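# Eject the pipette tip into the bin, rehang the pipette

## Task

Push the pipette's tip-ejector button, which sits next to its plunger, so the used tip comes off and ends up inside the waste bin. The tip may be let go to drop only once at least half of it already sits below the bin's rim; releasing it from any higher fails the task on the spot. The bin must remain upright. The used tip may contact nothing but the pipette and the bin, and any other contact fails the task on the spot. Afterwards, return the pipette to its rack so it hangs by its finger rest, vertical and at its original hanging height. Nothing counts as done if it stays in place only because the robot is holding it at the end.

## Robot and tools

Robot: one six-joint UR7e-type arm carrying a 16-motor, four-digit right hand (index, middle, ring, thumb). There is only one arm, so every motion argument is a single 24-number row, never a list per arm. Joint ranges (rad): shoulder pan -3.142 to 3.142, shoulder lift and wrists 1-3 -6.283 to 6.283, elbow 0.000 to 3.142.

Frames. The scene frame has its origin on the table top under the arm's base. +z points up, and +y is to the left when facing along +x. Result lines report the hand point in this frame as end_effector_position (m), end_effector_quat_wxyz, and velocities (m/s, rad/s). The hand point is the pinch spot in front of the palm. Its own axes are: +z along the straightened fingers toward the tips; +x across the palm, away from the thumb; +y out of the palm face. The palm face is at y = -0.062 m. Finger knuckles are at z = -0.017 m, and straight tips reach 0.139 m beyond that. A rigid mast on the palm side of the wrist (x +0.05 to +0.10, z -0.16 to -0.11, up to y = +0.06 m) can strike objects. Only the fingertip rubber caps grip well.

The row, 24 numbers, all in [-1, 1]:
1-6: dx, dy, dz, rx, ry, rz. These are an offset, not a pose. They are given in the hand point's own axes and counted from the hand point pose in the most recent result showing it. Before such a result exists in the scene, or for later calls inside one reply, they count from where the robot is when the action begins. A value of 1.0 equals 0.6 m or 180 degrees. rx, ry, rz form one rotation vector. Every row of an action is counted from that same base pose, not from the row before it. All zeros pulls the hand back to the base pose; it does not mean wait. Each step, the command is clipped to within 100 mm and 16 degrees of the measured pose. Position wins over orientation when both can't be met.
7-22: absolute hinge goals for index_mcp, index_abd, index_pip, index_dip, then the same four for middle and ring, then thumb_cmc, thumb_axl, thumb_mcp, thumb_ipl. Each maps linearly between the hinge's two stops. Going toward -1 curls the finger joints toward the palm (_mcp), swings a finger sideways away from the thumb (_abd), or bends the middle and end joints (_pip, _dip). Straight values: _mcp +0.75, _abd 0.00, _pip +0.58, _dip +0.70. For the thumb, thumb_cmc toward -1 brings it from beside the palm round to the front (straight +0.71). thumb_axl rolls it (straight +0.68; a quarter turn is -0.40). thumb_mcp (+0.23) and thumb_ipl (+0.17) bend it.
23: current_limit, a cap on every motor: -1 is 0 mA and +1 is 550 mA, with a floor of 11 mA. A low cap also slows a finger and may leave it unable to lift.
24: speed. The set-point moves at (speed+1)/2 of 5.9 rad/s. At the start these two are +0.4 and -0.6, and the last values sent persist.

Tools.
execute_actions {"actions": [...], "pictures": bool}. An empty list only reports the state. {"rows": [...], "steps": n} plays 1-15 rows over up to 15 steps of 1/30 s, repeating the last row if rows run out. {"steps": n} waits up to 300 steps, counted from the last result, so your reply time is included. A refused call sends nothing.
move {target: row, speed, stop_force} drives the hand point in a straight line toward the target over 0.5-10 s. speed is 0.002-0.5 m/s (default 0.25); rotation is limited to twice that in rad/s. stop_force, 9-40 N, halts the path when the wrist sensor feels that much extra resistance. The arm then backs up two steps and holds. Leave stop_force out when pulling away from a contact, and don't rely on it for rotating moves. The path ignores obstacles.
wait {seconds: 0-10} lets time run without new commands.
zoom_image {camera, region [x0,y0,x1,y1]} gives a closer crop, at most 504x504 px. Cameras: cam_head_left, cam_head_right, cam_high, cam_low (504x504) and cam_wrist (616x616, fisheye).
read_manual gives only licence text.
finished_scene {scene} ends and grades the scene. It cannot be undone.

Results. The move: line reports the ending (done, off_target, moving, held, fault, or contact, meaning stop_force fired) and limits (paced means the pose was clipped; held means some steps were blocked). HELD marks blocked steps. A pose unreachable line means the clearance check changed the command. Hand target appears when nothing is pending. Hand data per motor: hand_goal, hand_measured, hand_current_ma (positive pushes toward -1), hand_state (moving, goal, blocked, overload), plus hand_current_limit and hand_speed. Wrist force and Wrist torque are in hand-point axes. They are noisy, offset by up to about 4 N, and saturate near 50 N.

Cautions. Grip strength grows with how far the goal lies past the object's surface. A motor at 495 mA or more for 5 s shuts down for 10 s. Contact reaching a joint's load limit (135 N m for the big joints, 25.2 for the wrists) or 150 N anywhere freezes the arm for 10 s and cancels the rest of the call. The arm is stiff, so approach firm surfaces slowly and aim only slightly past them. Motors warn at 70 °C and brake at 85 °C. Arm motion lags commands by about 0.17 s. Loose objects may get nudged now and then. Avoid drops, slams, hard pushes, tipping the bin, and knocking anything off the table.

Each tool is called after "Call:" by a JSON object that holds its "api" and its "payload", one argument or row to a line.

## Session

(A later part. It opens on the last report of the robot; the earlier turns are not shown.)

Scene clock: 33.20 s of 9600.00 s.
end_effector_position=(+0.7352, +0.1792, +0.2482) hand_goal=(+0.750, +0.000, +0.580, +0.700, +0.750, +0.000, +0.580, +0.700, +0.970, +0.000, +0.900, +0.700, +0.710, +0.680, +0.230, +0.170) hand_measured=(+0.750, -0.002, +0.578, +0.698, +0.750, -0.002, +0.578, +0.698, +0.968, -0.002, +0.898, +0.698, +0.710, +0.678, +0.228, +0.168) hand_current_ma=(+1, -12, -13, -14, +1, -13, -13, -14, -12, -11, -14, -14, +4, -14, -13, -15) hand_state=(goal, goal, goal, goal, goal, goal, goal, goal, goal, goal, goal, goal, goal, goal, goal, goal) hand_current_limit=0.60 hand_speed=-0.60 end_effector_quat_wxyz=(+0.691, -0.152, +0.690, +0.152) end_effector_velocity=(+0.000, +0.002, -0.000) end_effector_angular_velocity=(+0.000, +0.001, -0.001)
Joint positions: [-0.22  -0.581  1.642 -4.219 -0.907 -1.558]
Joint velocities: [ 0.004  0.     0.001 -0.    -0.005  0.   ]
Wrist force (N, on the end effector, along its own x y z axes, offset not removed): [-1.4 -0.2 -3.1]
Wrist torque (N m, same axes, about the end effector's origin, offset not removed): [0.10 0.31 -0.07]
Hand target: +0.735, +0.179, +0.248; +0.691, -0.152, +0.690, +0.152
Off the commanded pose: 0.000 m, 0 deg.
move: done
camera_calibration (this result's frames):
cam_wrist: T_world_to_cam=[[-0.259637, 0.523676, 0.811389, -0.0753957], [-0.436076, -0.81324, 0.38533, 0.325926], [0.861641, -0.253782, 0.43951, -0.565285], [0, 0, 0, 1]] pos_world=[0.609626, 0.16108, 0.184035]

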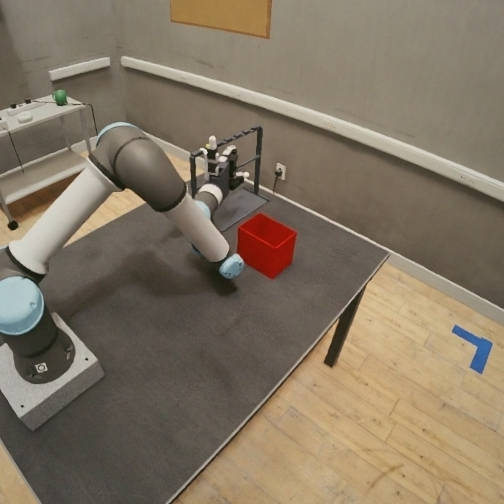

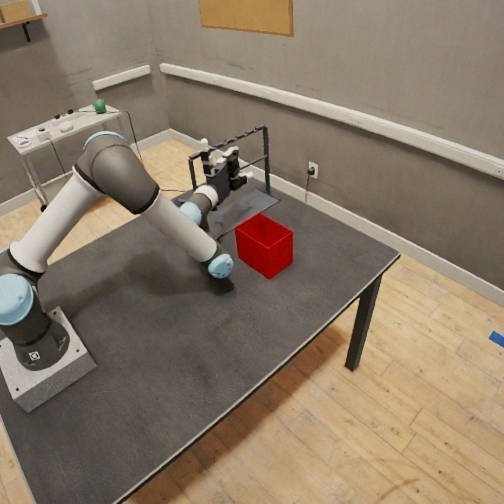

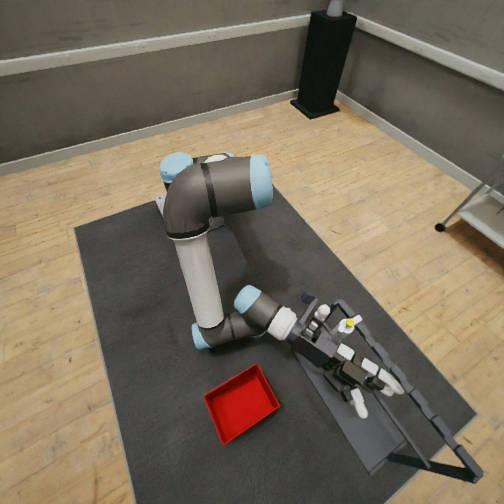

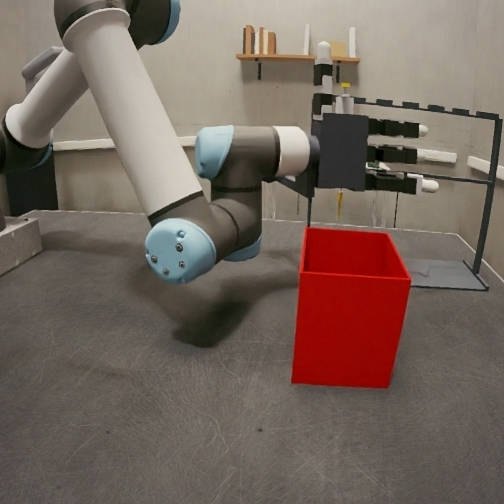

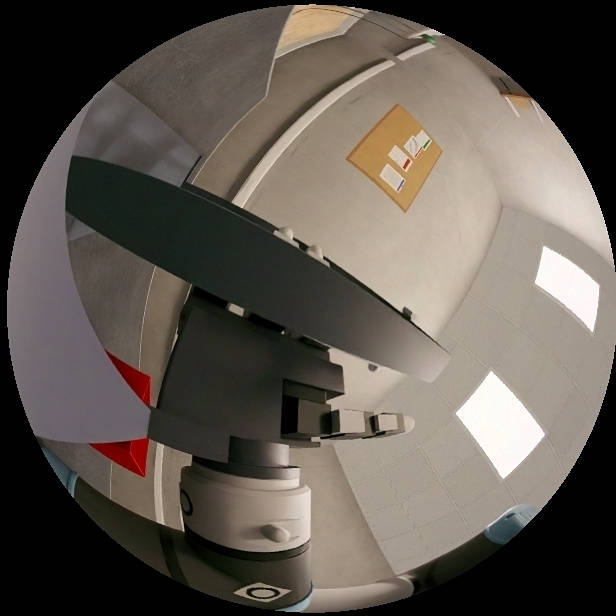

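Call:
{"api": "move", "payload": {
  "target": [0.0008,0.016,0.009,0,0,0,0.75,0,0.58,0.7,0.75,0,0.58,0.7,0.97,0,0.9,0.7,0.71,0.68,0.23,0.17,0.6,-0.6],
  "speed": 0.01
}}

Call:
{"api": "move", "payload": {
  "target": [0,0,0,0,0,0,0.3,0,-0.2,-0.1,0.3,0,-0.2,-0.1,0.97,0,0.9,0.7,0.71,0.68,0.23,0.17,0.6,-0.6]
}}

Call:
{"api": "zoom_image", "payload": {
  "camera": "cam_high",
  "region": [300,280,400,380]
}}

Call:
{"api": "move", "payload": {
  "target": [0,0,0,0,0,0,-0.22,0,-0.2,-0.1,-0.22,0,-0.2,-0.1,0.97,0,0.9,0.7,0.71,0.68,0.23,0.17,0.6,-0.8]
}}

Call:
{"api": "move", "payload": {
  "target": [0,0,0,0,0,0,-0.25,0,-0.6,-0.7,-0.25,0,-0.6,-0.7,0.97,0,0.9,0.7,0.71,0.68,0.23,0.17,0.6,-0.85]
}}

Call:
{"api": "zoom_image", "payload": {
  "camera": "cam_high",
  "region": [300,280,400,380]
}}

Call:
{"api": "zoom_image", "payload": {
  "camera": "cam_low",
  "region": [264,40,504,280]
}}

Scene clock: 40.47 s of 9600.00 s.
end_effector_position=(+0.7361, +0.1900, +0.2478) hand_goal=(+0.750, +0.000, +0.580, +0.700, +0.750, +0.000, +0.580, +0.700, +0.970, +0.000, +0.900, +0.700, +0.710, +0.680, +0.230, +0.170) hand_measured=(+0.750, -0.002, +0.578, +0.698, +0.750, -0.002, +0.578, +0.698, +0.968, -0.002, +0.898, +0.698, +0.710, +0.678, +0.228, +0.168) hand_current_ma=(+1, -12, -13, -14, +1, -13, -13, -14, -12, -11, -14, -14, +4, -14, -13, -15) hand_state=(goal, goal, goal, goal, goal, goal, goal, goal, goal, goal, goal, goal, goal, goal, goal, goal) hand_current_limit=0.60 hand_speed=-0.60 end_effector_quat_wxyz=(+0.691, -0.152, +0.690, +0.152) end_effector_velocity=(-0.000, +0.002, -0.000) end_effector_angular_velocity=(-0.000, +0.000, +0.000)
Joint positions: [-0.201 -0.579  1.638 -4.217 -0.926 -1.558]
Joint velocities: [ 0.004  0.001 -0.    -0.    -0.004 -0.   ]
Wrist force (N, on the end effector, along its own x y z axes, offset not removed): [-3.6 1.7 -1.7]
Wrist torque (N m, same axes, about the end effector's origin, offset not removed): [0.27 0.48 -0.25]
Hand target: +0.736, +0.190, +0.248; +0.691, -0.152, +0.690, +0.152
Off the commanded pose: 0.000 m, 0 deg.
After step 90, 2.97 s passed at rest.
move: done
camera_calibration (this result's frames):
cam_wrist: T_world_to_cam=[[-0.259649, 0.523648, 0.811403, -0.0804525], [-0.436075, -0.813255, 0.385299, 0.335212], [0.861639, -0.25379, 0.43951, -0.563086], [0, 0, 0, 1]] pos_world=[0.610464, 0.171836, 0.183604]

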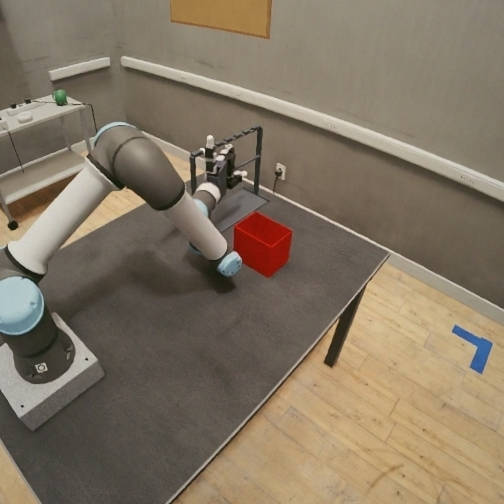

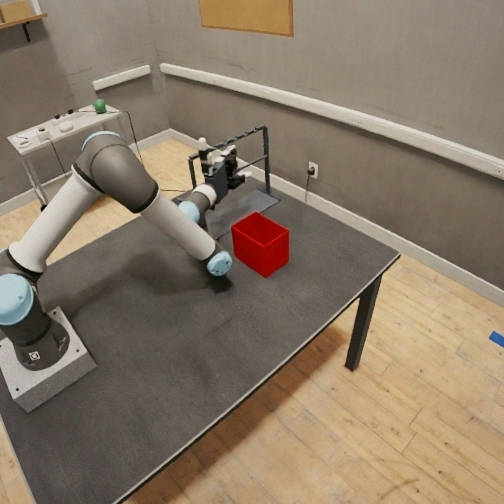

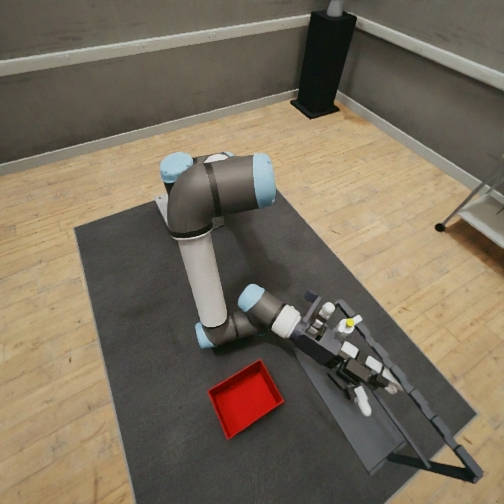

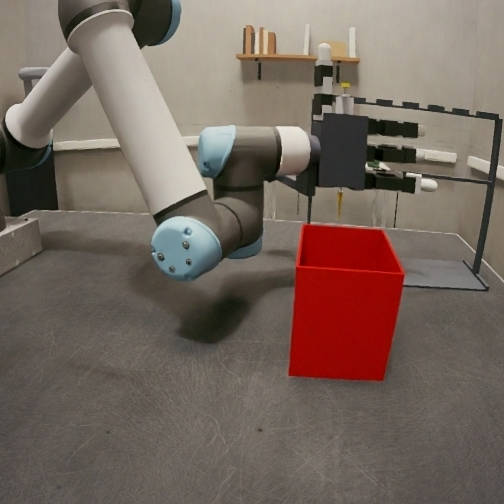

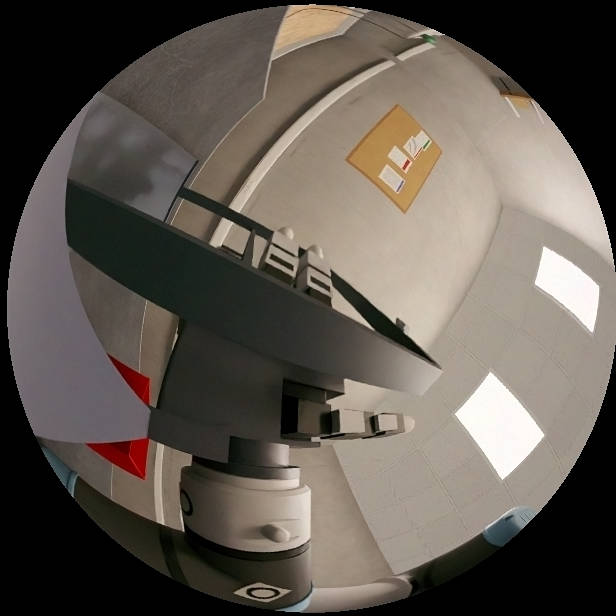

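Scene clock: 41.57 s of 9600.00 s.
end_effector_position=(+0.7361, +0.1900, +0.2478) hand_goal=(+0.300, +0.000, -0.200, -0.100, +0.300, +0.000, -0.200, -0.100, +0.970, +0.000, +0.900, +0.700, +0.710, +0.680, +0.230, +0.170) hand_measured=(+0.302, -0.002, -0.198, -0.098, +0.302, -0.002, -0.198, -0.098, +0.968, -0.002, +0.898, +0.698, +0.710, +0.678, +0.228, +0.168) hand_current_ma=(+12, -12, +14, +14, +12, -13, +14, +14, -12, -11, -14, -14, +4, -14, -13, -15) hand_state=(goal, goal, goal, goal, goal, goal, goal, goal, goal, goal, goal, goal, goal, goal, goal, goal) hand_current_limit=0.60 hand_speed=-0.60 end_effector_quat_wxyz=(+0.691, -0.152, +0.690, +0.152) end_effector_velocity=(-0.000, +0.000, +0.000) end_effector_angular_velocity=(-0.000, -0.001, +0.000)
Joint positions: [-0.201 -0.579  1.638 -4.217 -0.926 -1.558]
Joint velocities: [-0.    -0.    -0.    -0.001  0.     0.   ]
Wrist force (N, on the end effector, along its own x y z axes, offset not removed): [1.0 -2.2 0.2]
Wrist torque (N m, same axes, about the end effector's origin, offset not removed): [-0.45 -0.12 0.09]
Hand target: +0.736, +0.190, +0.248; +0.691, -0.152, +0.690, +0.152
Off the commanded pose: 0.000 m, 0 deg.
move: done
camera_calibration (this result's frames):
cam_wrist: T_world_to_cam=[[-0.259647, 0.523648, 0.811404, -0.0804487], [-0.436072, -0.813255, 0.385302, 0.335214], [0.861641, -0.253788, 0.439507, -0.563092], [0, 0, 0, 1]] pos_world=[0.610473, 0.171835, 0.183601]

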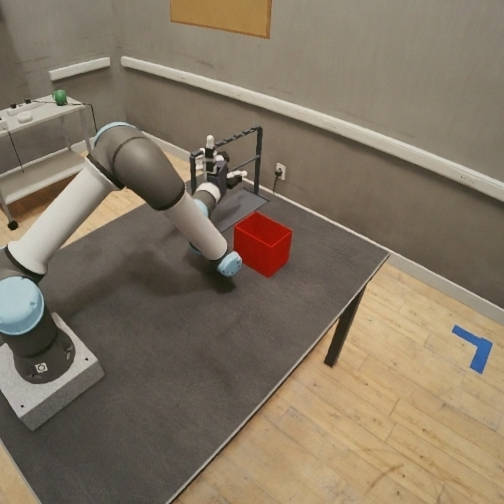

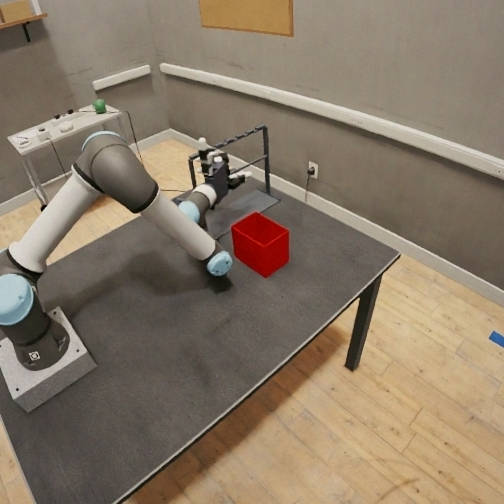

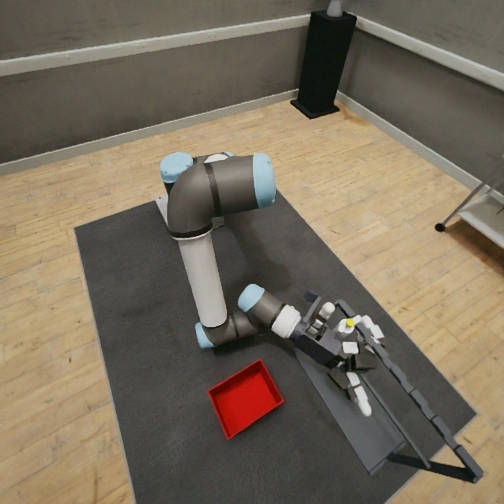

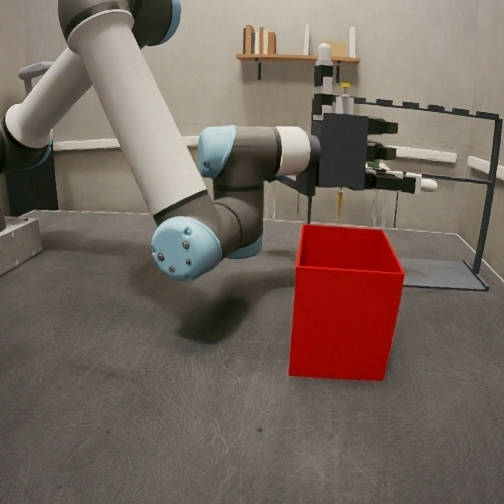

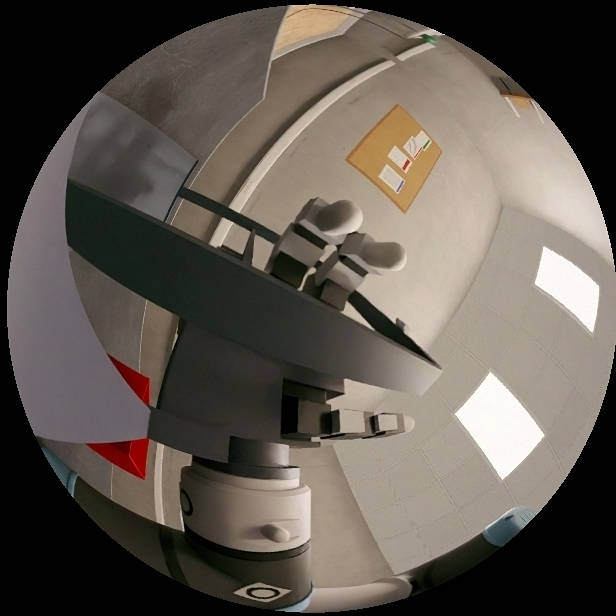

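Region (300, 280, 400, 380) of cam_high's 504x504 image, scaled by 5.040, with more detail than that image has.

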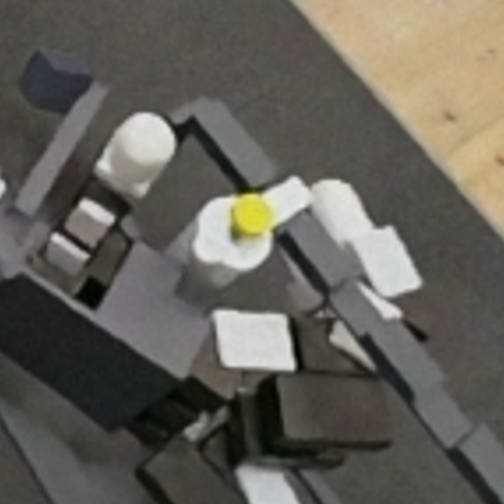

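Scene clock: 42.97 s of 9600.00 s.
end_effector_position=(+0.7361, +0.1900, +0.2478) hand_goal=(-0.220, +0.000, -0.200, -0.100, -0.220, +0.000, -0.200, -0.100, +0.970, +0.000, +0.900, +0.700, +0.710, +0.680, +0.230, +0.170) hand_measured=(-0.218, -0.002, -0.198, -0.098, -0.218, -0.002, -0.198, -0.098, +0.968, -0.002, +0.898, +0.698, +0.710, +0.678, +0.228, +0.168) hand_current_ma=(+14, -12, +13, +14, +14, -13, +13, +14, -12, -11, -14, -14, +4, -14, -13, -15) hand_state=(goal, goal, goal, goal, goal, goal, goal, goal, goal, goal, goal, goal, goal, goal, goal, goal) hand_current_limit=0.60 hand_speed=-0.80 end_effector_quat_wxyz=(+0.691, -0.152, +0.690, +0.152) end_effector_velocity=(-0.000, +0.001, -0.000) end_effector_angular_velocity=(+0.001, +0.001, +0.001)
Joint positions: [-0.201 -0.579  1.638 -4.217 -0.926 -1.558]
Joint velocities: [0.001 0.    0.    0.    0.    0.   ]
Wrist force (N, on the end effector, along its own x y z axes, offset not removed): [-0.2 1.8 -2.5]
Wrist torque (N m, same axes, about the end effector's origin, offset not removed): [0.27 0.06 -0.10]
Hand target: +0.736, +0.190, +0.248; +0.691, -0.152, +0.690, +0.152
Off the commanded pose: 0.000 m, 0 deg.
move: done
camera_calibration (this result's frames):
cam_wrist: T_world_to_cam=[[-0.259646, 0.523649, 0.811404, -0.0804484], [-0.436073, -0.813255, 0.385302, 0.335214], [0.861641, -0.253789, 0.439508, -0.563093], [0, 0, 0, 1]] pos_world=[0.610473, 0.171834, 0.183601]

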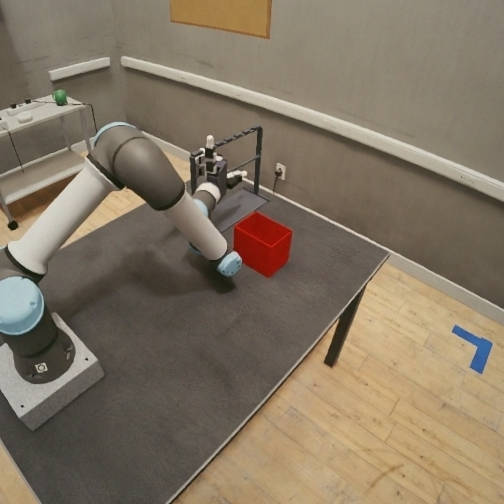

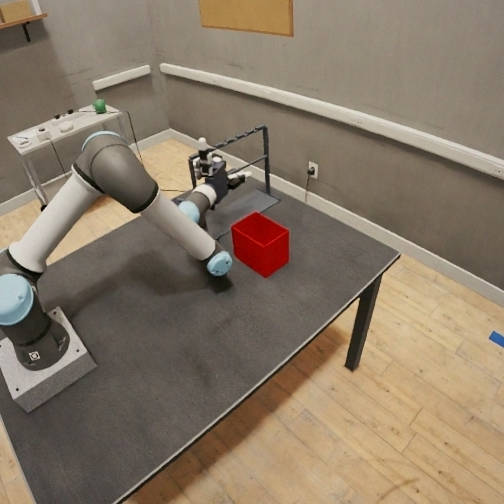

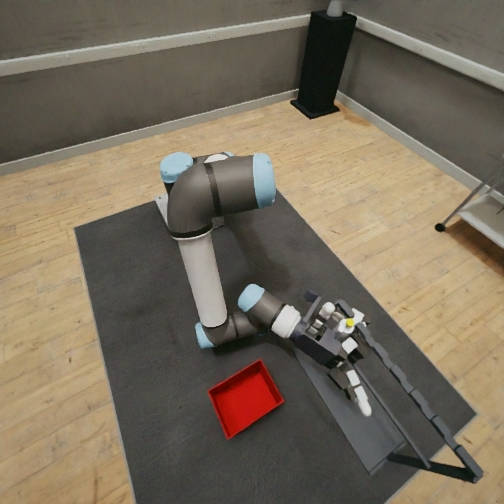

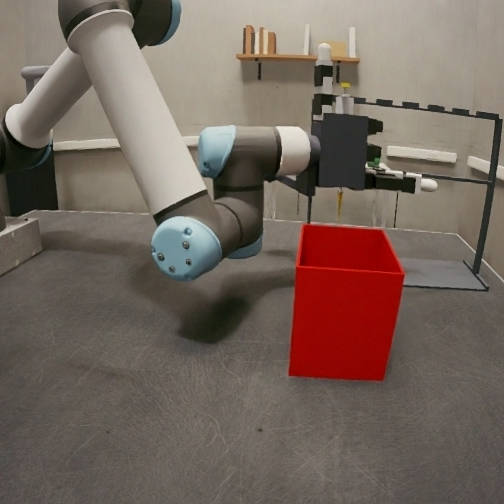

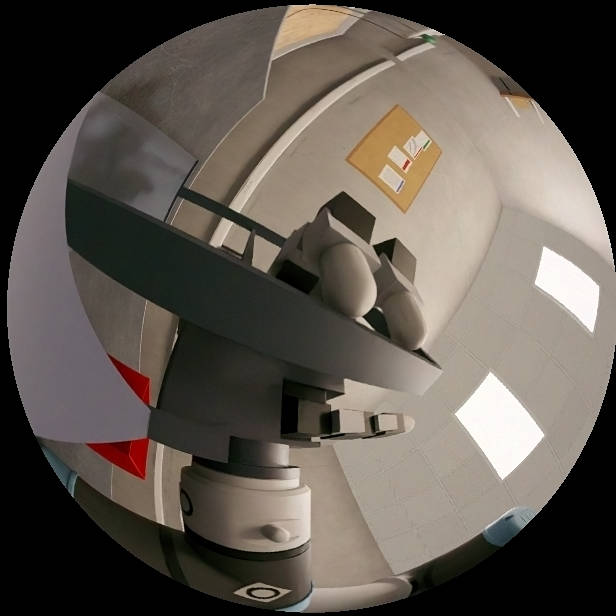

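Scene clock: 44.30 s of 9600.00 s.
end_effector_position=(+0.7361, +0.1900, +0.2478) hand_goal=(-0.250, +0.000, -0.600, -0.700, -0.250, +0.000, -0.600, -0.700, +0.970, +0.000, +0.900, +0.700, +0.710, +0.680, +0.230, +0.170) hand_measured=(-0.250, -0.002, -0.562, -0.466, -0.248, -0.002, -0.560, -0.462, +0.968, -0.002, +0.898, +0.698, +0.710, +0.678, +0.228, +0.168) hand_current_ma=(+5, -12, +222, +440, +13, -13, +223, +440, -12, -11, -13, -14, +4, -14, -13, -15) hand_state=(goal, goal, blocked, blocked, goal, goal, blocked, blocked, goal, goal, goal, goal, goal, goal, goal, goal) hand_current_limit=0.60 hand_speed=-0.85 end_effector_quat_wxyz=(+0.691, -0.152, +0.690, +0.152) end_effector_velocity=(+0.000, -0.001, -0.000) end_effector_angular_velocity=(+0.001, +0.003, -0.001)
Joint positions: [-0.201 -0.579  1.638 -4.217 -0.926 -1.558]
Joint velocities: [-0.001 -0.     0.001  0.002  0.    -0.   ]
Wrist force (N, on the end effector, along its own x y z axes, offset not removed): [1.0 0.7 -2.2]
Wrist torque (N m, same axes, about the end effector's origin, offset not removed): [0.23 -0.22 -0.06]
Hand target: +0.736, +0.190, +0.248; +0.691, -0.152, +0.690, +0.152
Off the commanded pose: 0.000 m, 0 deg.
move: done
camera_calibration (this result's frames):
cam_wrist: T_world_to_cam=[[-0.259647, 0.523649, 0.811404, -0.0804483], [-0.436073, -0.813255, 0.385301, 0.335214], [0.86164, -0.253789, 0.439508, -0.563093], [0, 0, 0, 1]] pos_world=[0.610473, 0.171834, 0.183601]

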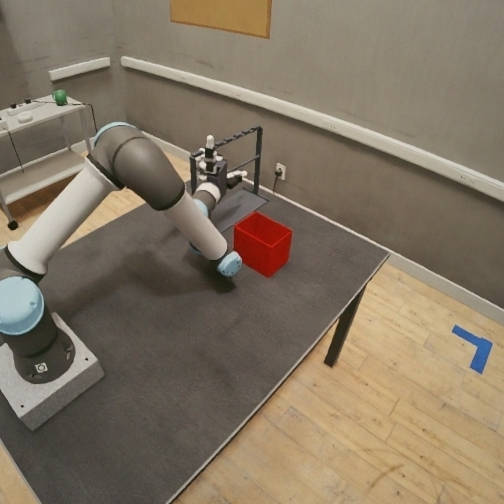

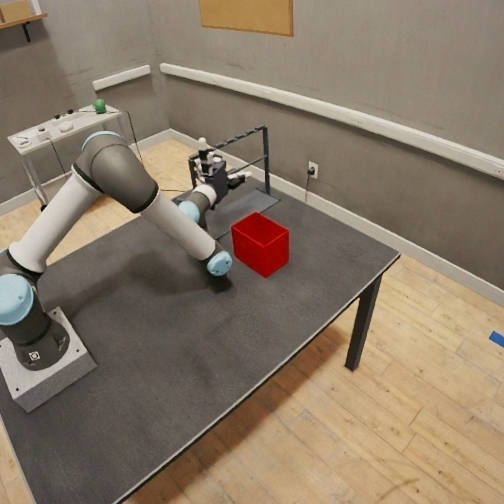

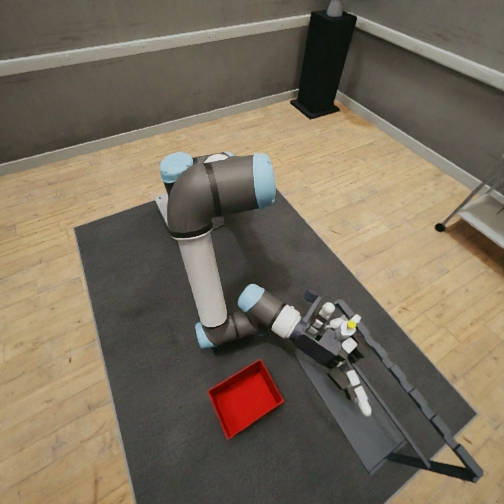

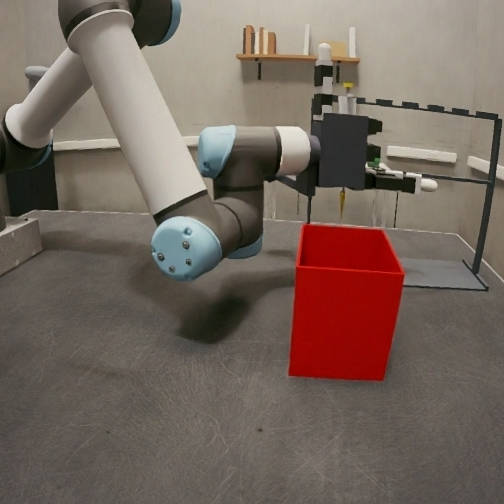

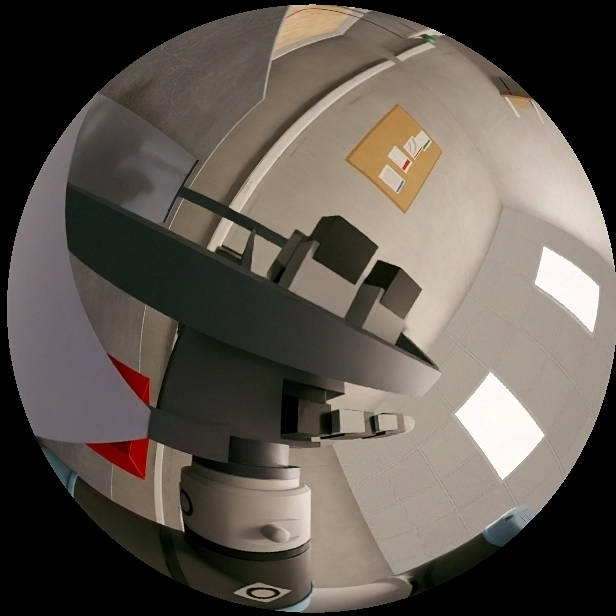

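Region (300, 280, 400, 380) of cam_high's 504x504 image, scaled by 5.040, with more detail than that image has.

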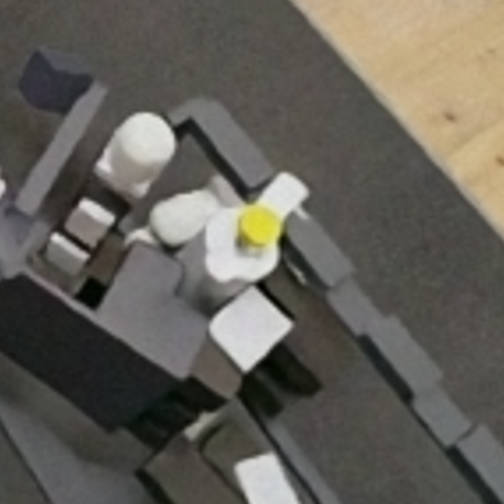

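Region (264, 40, 504, 280) of cam_low's 504x504 image, scaled by 2.100, with more detail than that image has.

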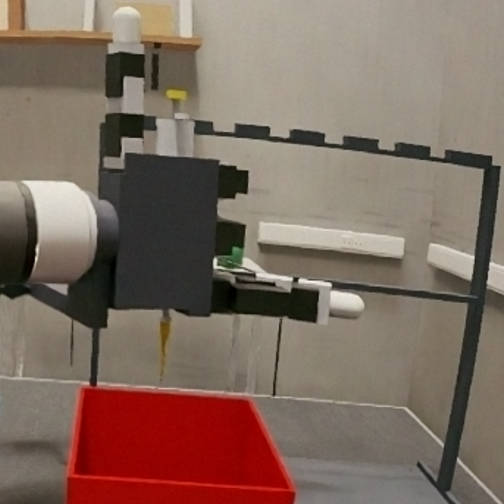

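Call:
{"api": "move", "payload": {
  "target": [-0.018,0,0,0,0,0,-0.3,0,-0.62,-0.7,-0.3,0,-0.62,-0.7,0.97,0,0.9,0.7,0.71,0.68,0.23,0.17,0.6,-0.85],
  "speed": 0.01
}}

Call:
{"api": "move", "payload": {
  "target": [0,-0.03,-0.014,0,0,0,-0.3,0,-0.62,-0.7,-0.3,0,-0.62,-0.7,0.97,0,0.9,0.7,0.71,0.68,0.23,0.17,0.6,-0.85],
  "speed": 0.01
}}

Call:
{"api": "zoom_image", "payload": {
  "camera": "cam_high",
  "region": [300,280,400,380]
}}

Scene clock: 49.30 s of 9600.00 s.
end_effector_position=(+0.7361, +0.1899, +0.2584) hand_goal=(-0.300, +0.000, -0.620, -0.700, -0.300, +0.000, -0.620, -0.700, +0.970, +0.000, +0.900, +0.700, +0.710, +0.680, +0.230, +0.170) hand_measured=(-0.278, -0.002, -0.562, -0.466, -0.278, -0.002, -0.560, -0.464, +0.968, -0.002, +0.898, +0.698, +0.710, +0.678, +0.228, +0.168) hand_current_ma=(+118, -12, +342, +440, +119, -13, +337, +440, -12, -11, -13, -14, +4, -14, -13, -15) hand_state=(blocked, goal, blocked, blocked, blocked, goal, blocked, blocked, goal, goal, goal, goal, goal, goal, goal, goal) hand_current_limit=0.60 hand_speed=-0.85 end_effector_quat_wxyz=(+0.691, -0.152, +0.690, +0.152) end_effector_velocity=(-0.000, +0.000, +0.002) end_effector_angular_velocity=(-0.000, -0.000, +0.000)
Joint positions: [-0.201 -0.601  1.645 -4.202 -0.926 -1.558]
Joint velocities: [ 0.    -0.004  0.001  0.003  0.     0.   ]
Wrist force (N, on the end effector, along its own x y z axes, offset not removed): [0.4 -1.9 -2.8]
Wrist torque (N m, same axes, about the end effector's origin, offset not removed): [-0.19 0.00 -0.14]
Hand target: +0.736, +0.190, +0.259; +0.691, -0.152, +0.690, +0.152
Off the commanded pose: 0.000 m, 0 deg.
After step 90, 0.70 s passed at rest.
move: done
camera_calibration (this result's frames):
cam_wrist: T_world_to_cam=[[-0.259662, 0.523655, 0.811395, -0.088999], [-0.436079, -0.813252, 0.3853, 0.33112], [0.861632, -0.253785, 0.439526, -0.567751], [0, 0, 0, 1]] pos_world=[0.610477, 0.171802, 0.194174]

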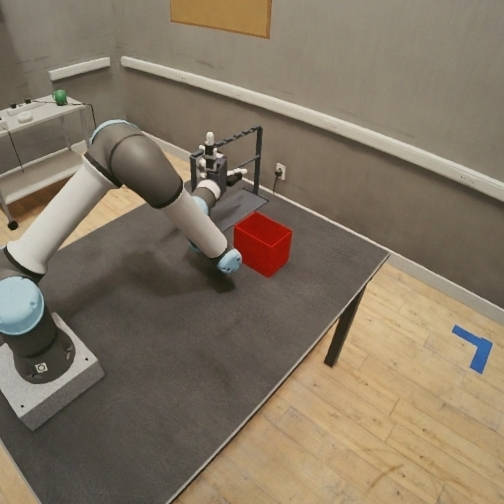

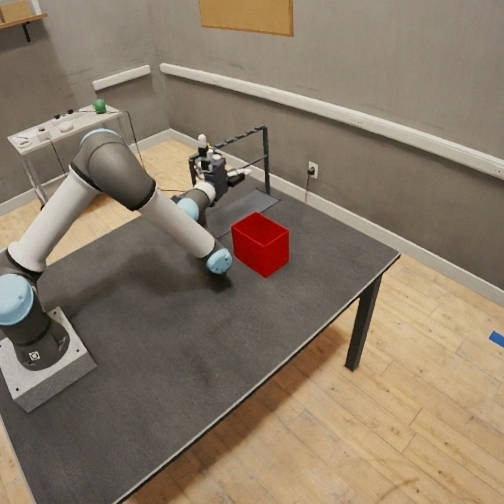

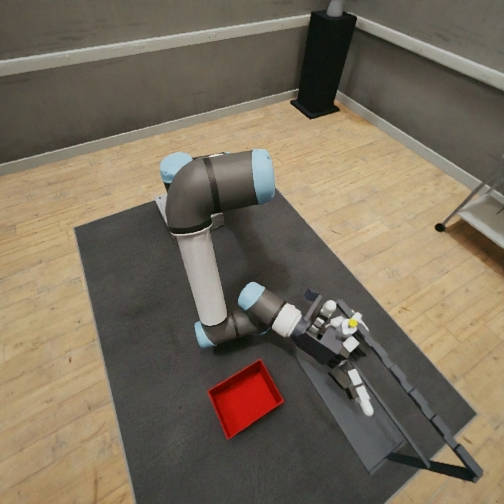

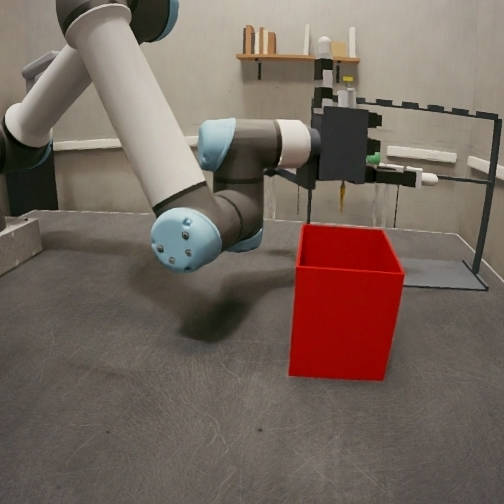

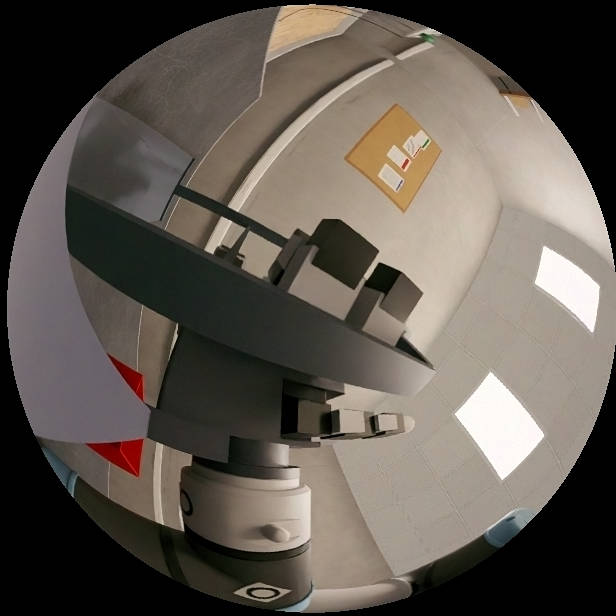

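Scene clock: 51.50 s of 9600.00 s.
end_effector_position=(+0.7360, +0.1703, +0.2583) hand_goal=(-0.300, +0.000, -0.620, -0.700, -0.300, +0.000, -0.620, -0.700, +0.970, +0.000, +0.900, +0.700, +0.710, +0.680, +0.230, +0.170) hand_measured=(-0.278, -0.002, -0.562, -0.466, -0.278, -0.002, -0.560, -0.464, +0.968, -0.002, +0.898, +0.698, +0.710, +0.678, +0.228, +0.168) hand_current_ma=(+118, -12, +342, +440, +119, -13, +337, +440, -12, -11, -13, -14, +4, -14, -13, -15) hand_state=(blocked, goal, blocked, blocked, blocked, goal, blocked, blocked, goal, goal, goal, goal, goal, goal, goal, goal) hand_current_limit=0.60 hand_speed=-0.85 end_effector_quat_wxyz=(+0.691, -0.152, +0.690, +0.152) end_effector_velocity=(+0.000, -0.002, +0.000) end_effector_angular_velocity=(+0.000, +0.000, -0.000)
Joint positions: [-0.236 -0.601  1.646 -4.203 -0.891 -1.558]
Joint velocities: [-0.004 -0.    -0.     0.001  0.004  0.   ]
Wrist force (N, on the end effector, along its own x y z axes, offset not removed): [1.0 -0.7 -1.0]
Wrist torque (N m, same axes, about the end effector's origin, offset not removed): [-0.07 0.10 -0.20]
Hand target: +0.736, +0.170, +0.258; +0.691, -0.152, +0.690, +0.152
Off the commanded pose: 0.000 m, 0 deg.
move: done
camera_calibration (this result's frames):
cam_wrist: T_world_to_cam=[[-0.259588, 0.52369, 0.811396, -0.0787167], [-0.436053, -0.813233, 0.385371, 0.315124], [0.861668, -0.253774, 0.439462, -0.572651], [0, 0, 0, 1]] pos_world=[0.610412, 0.152168, 0.194089]

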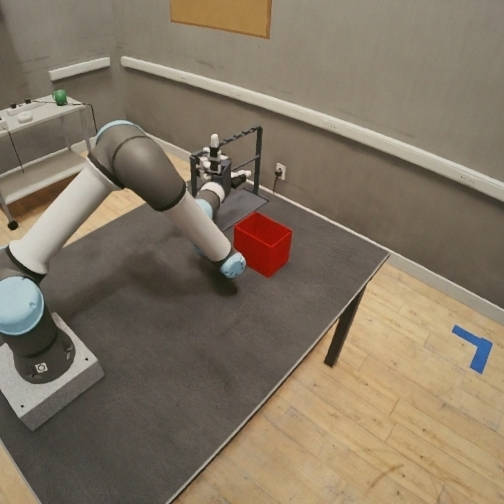

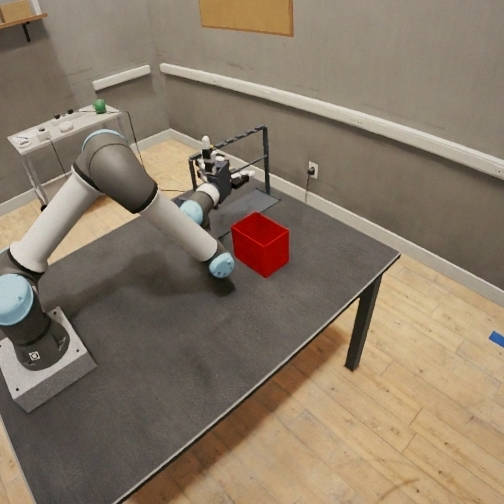

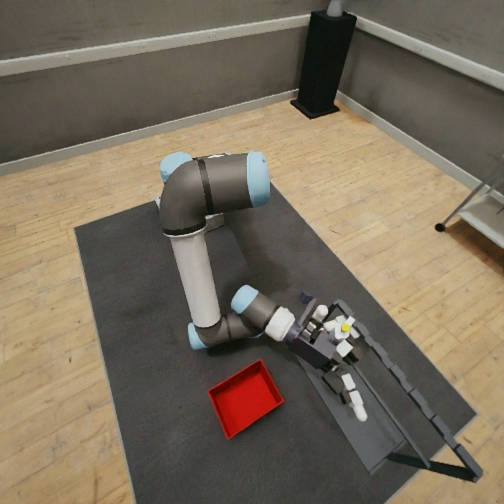

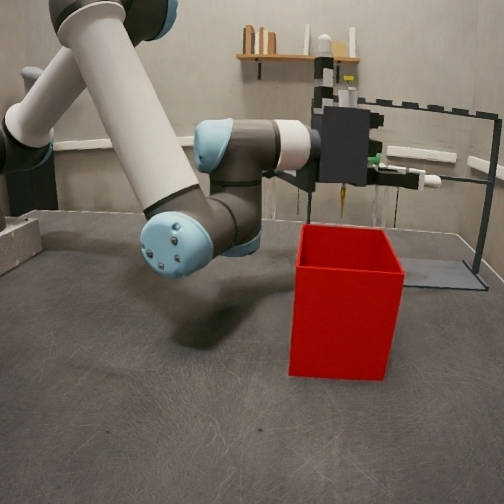

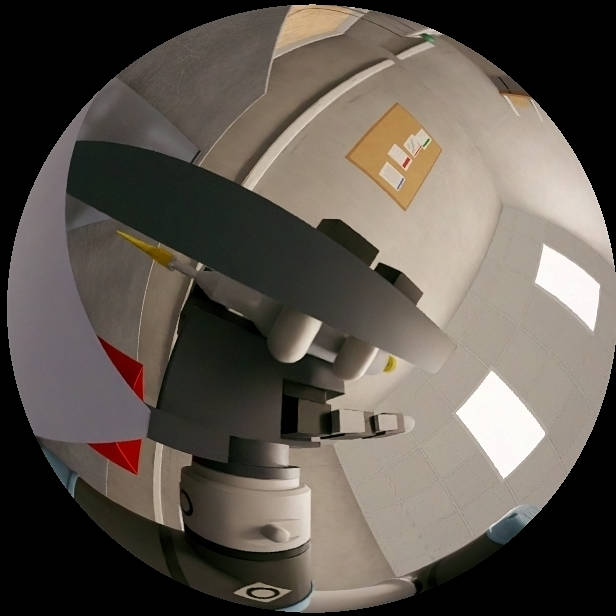

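Region (300, 280, 400, 380) of cam_high's 504x504 image, scaled by 5.040, with more detail than that image has.

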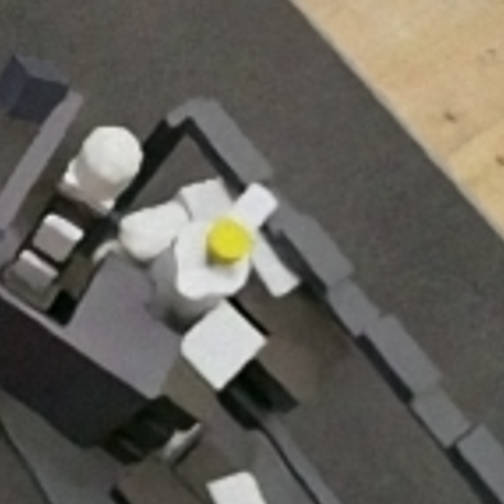

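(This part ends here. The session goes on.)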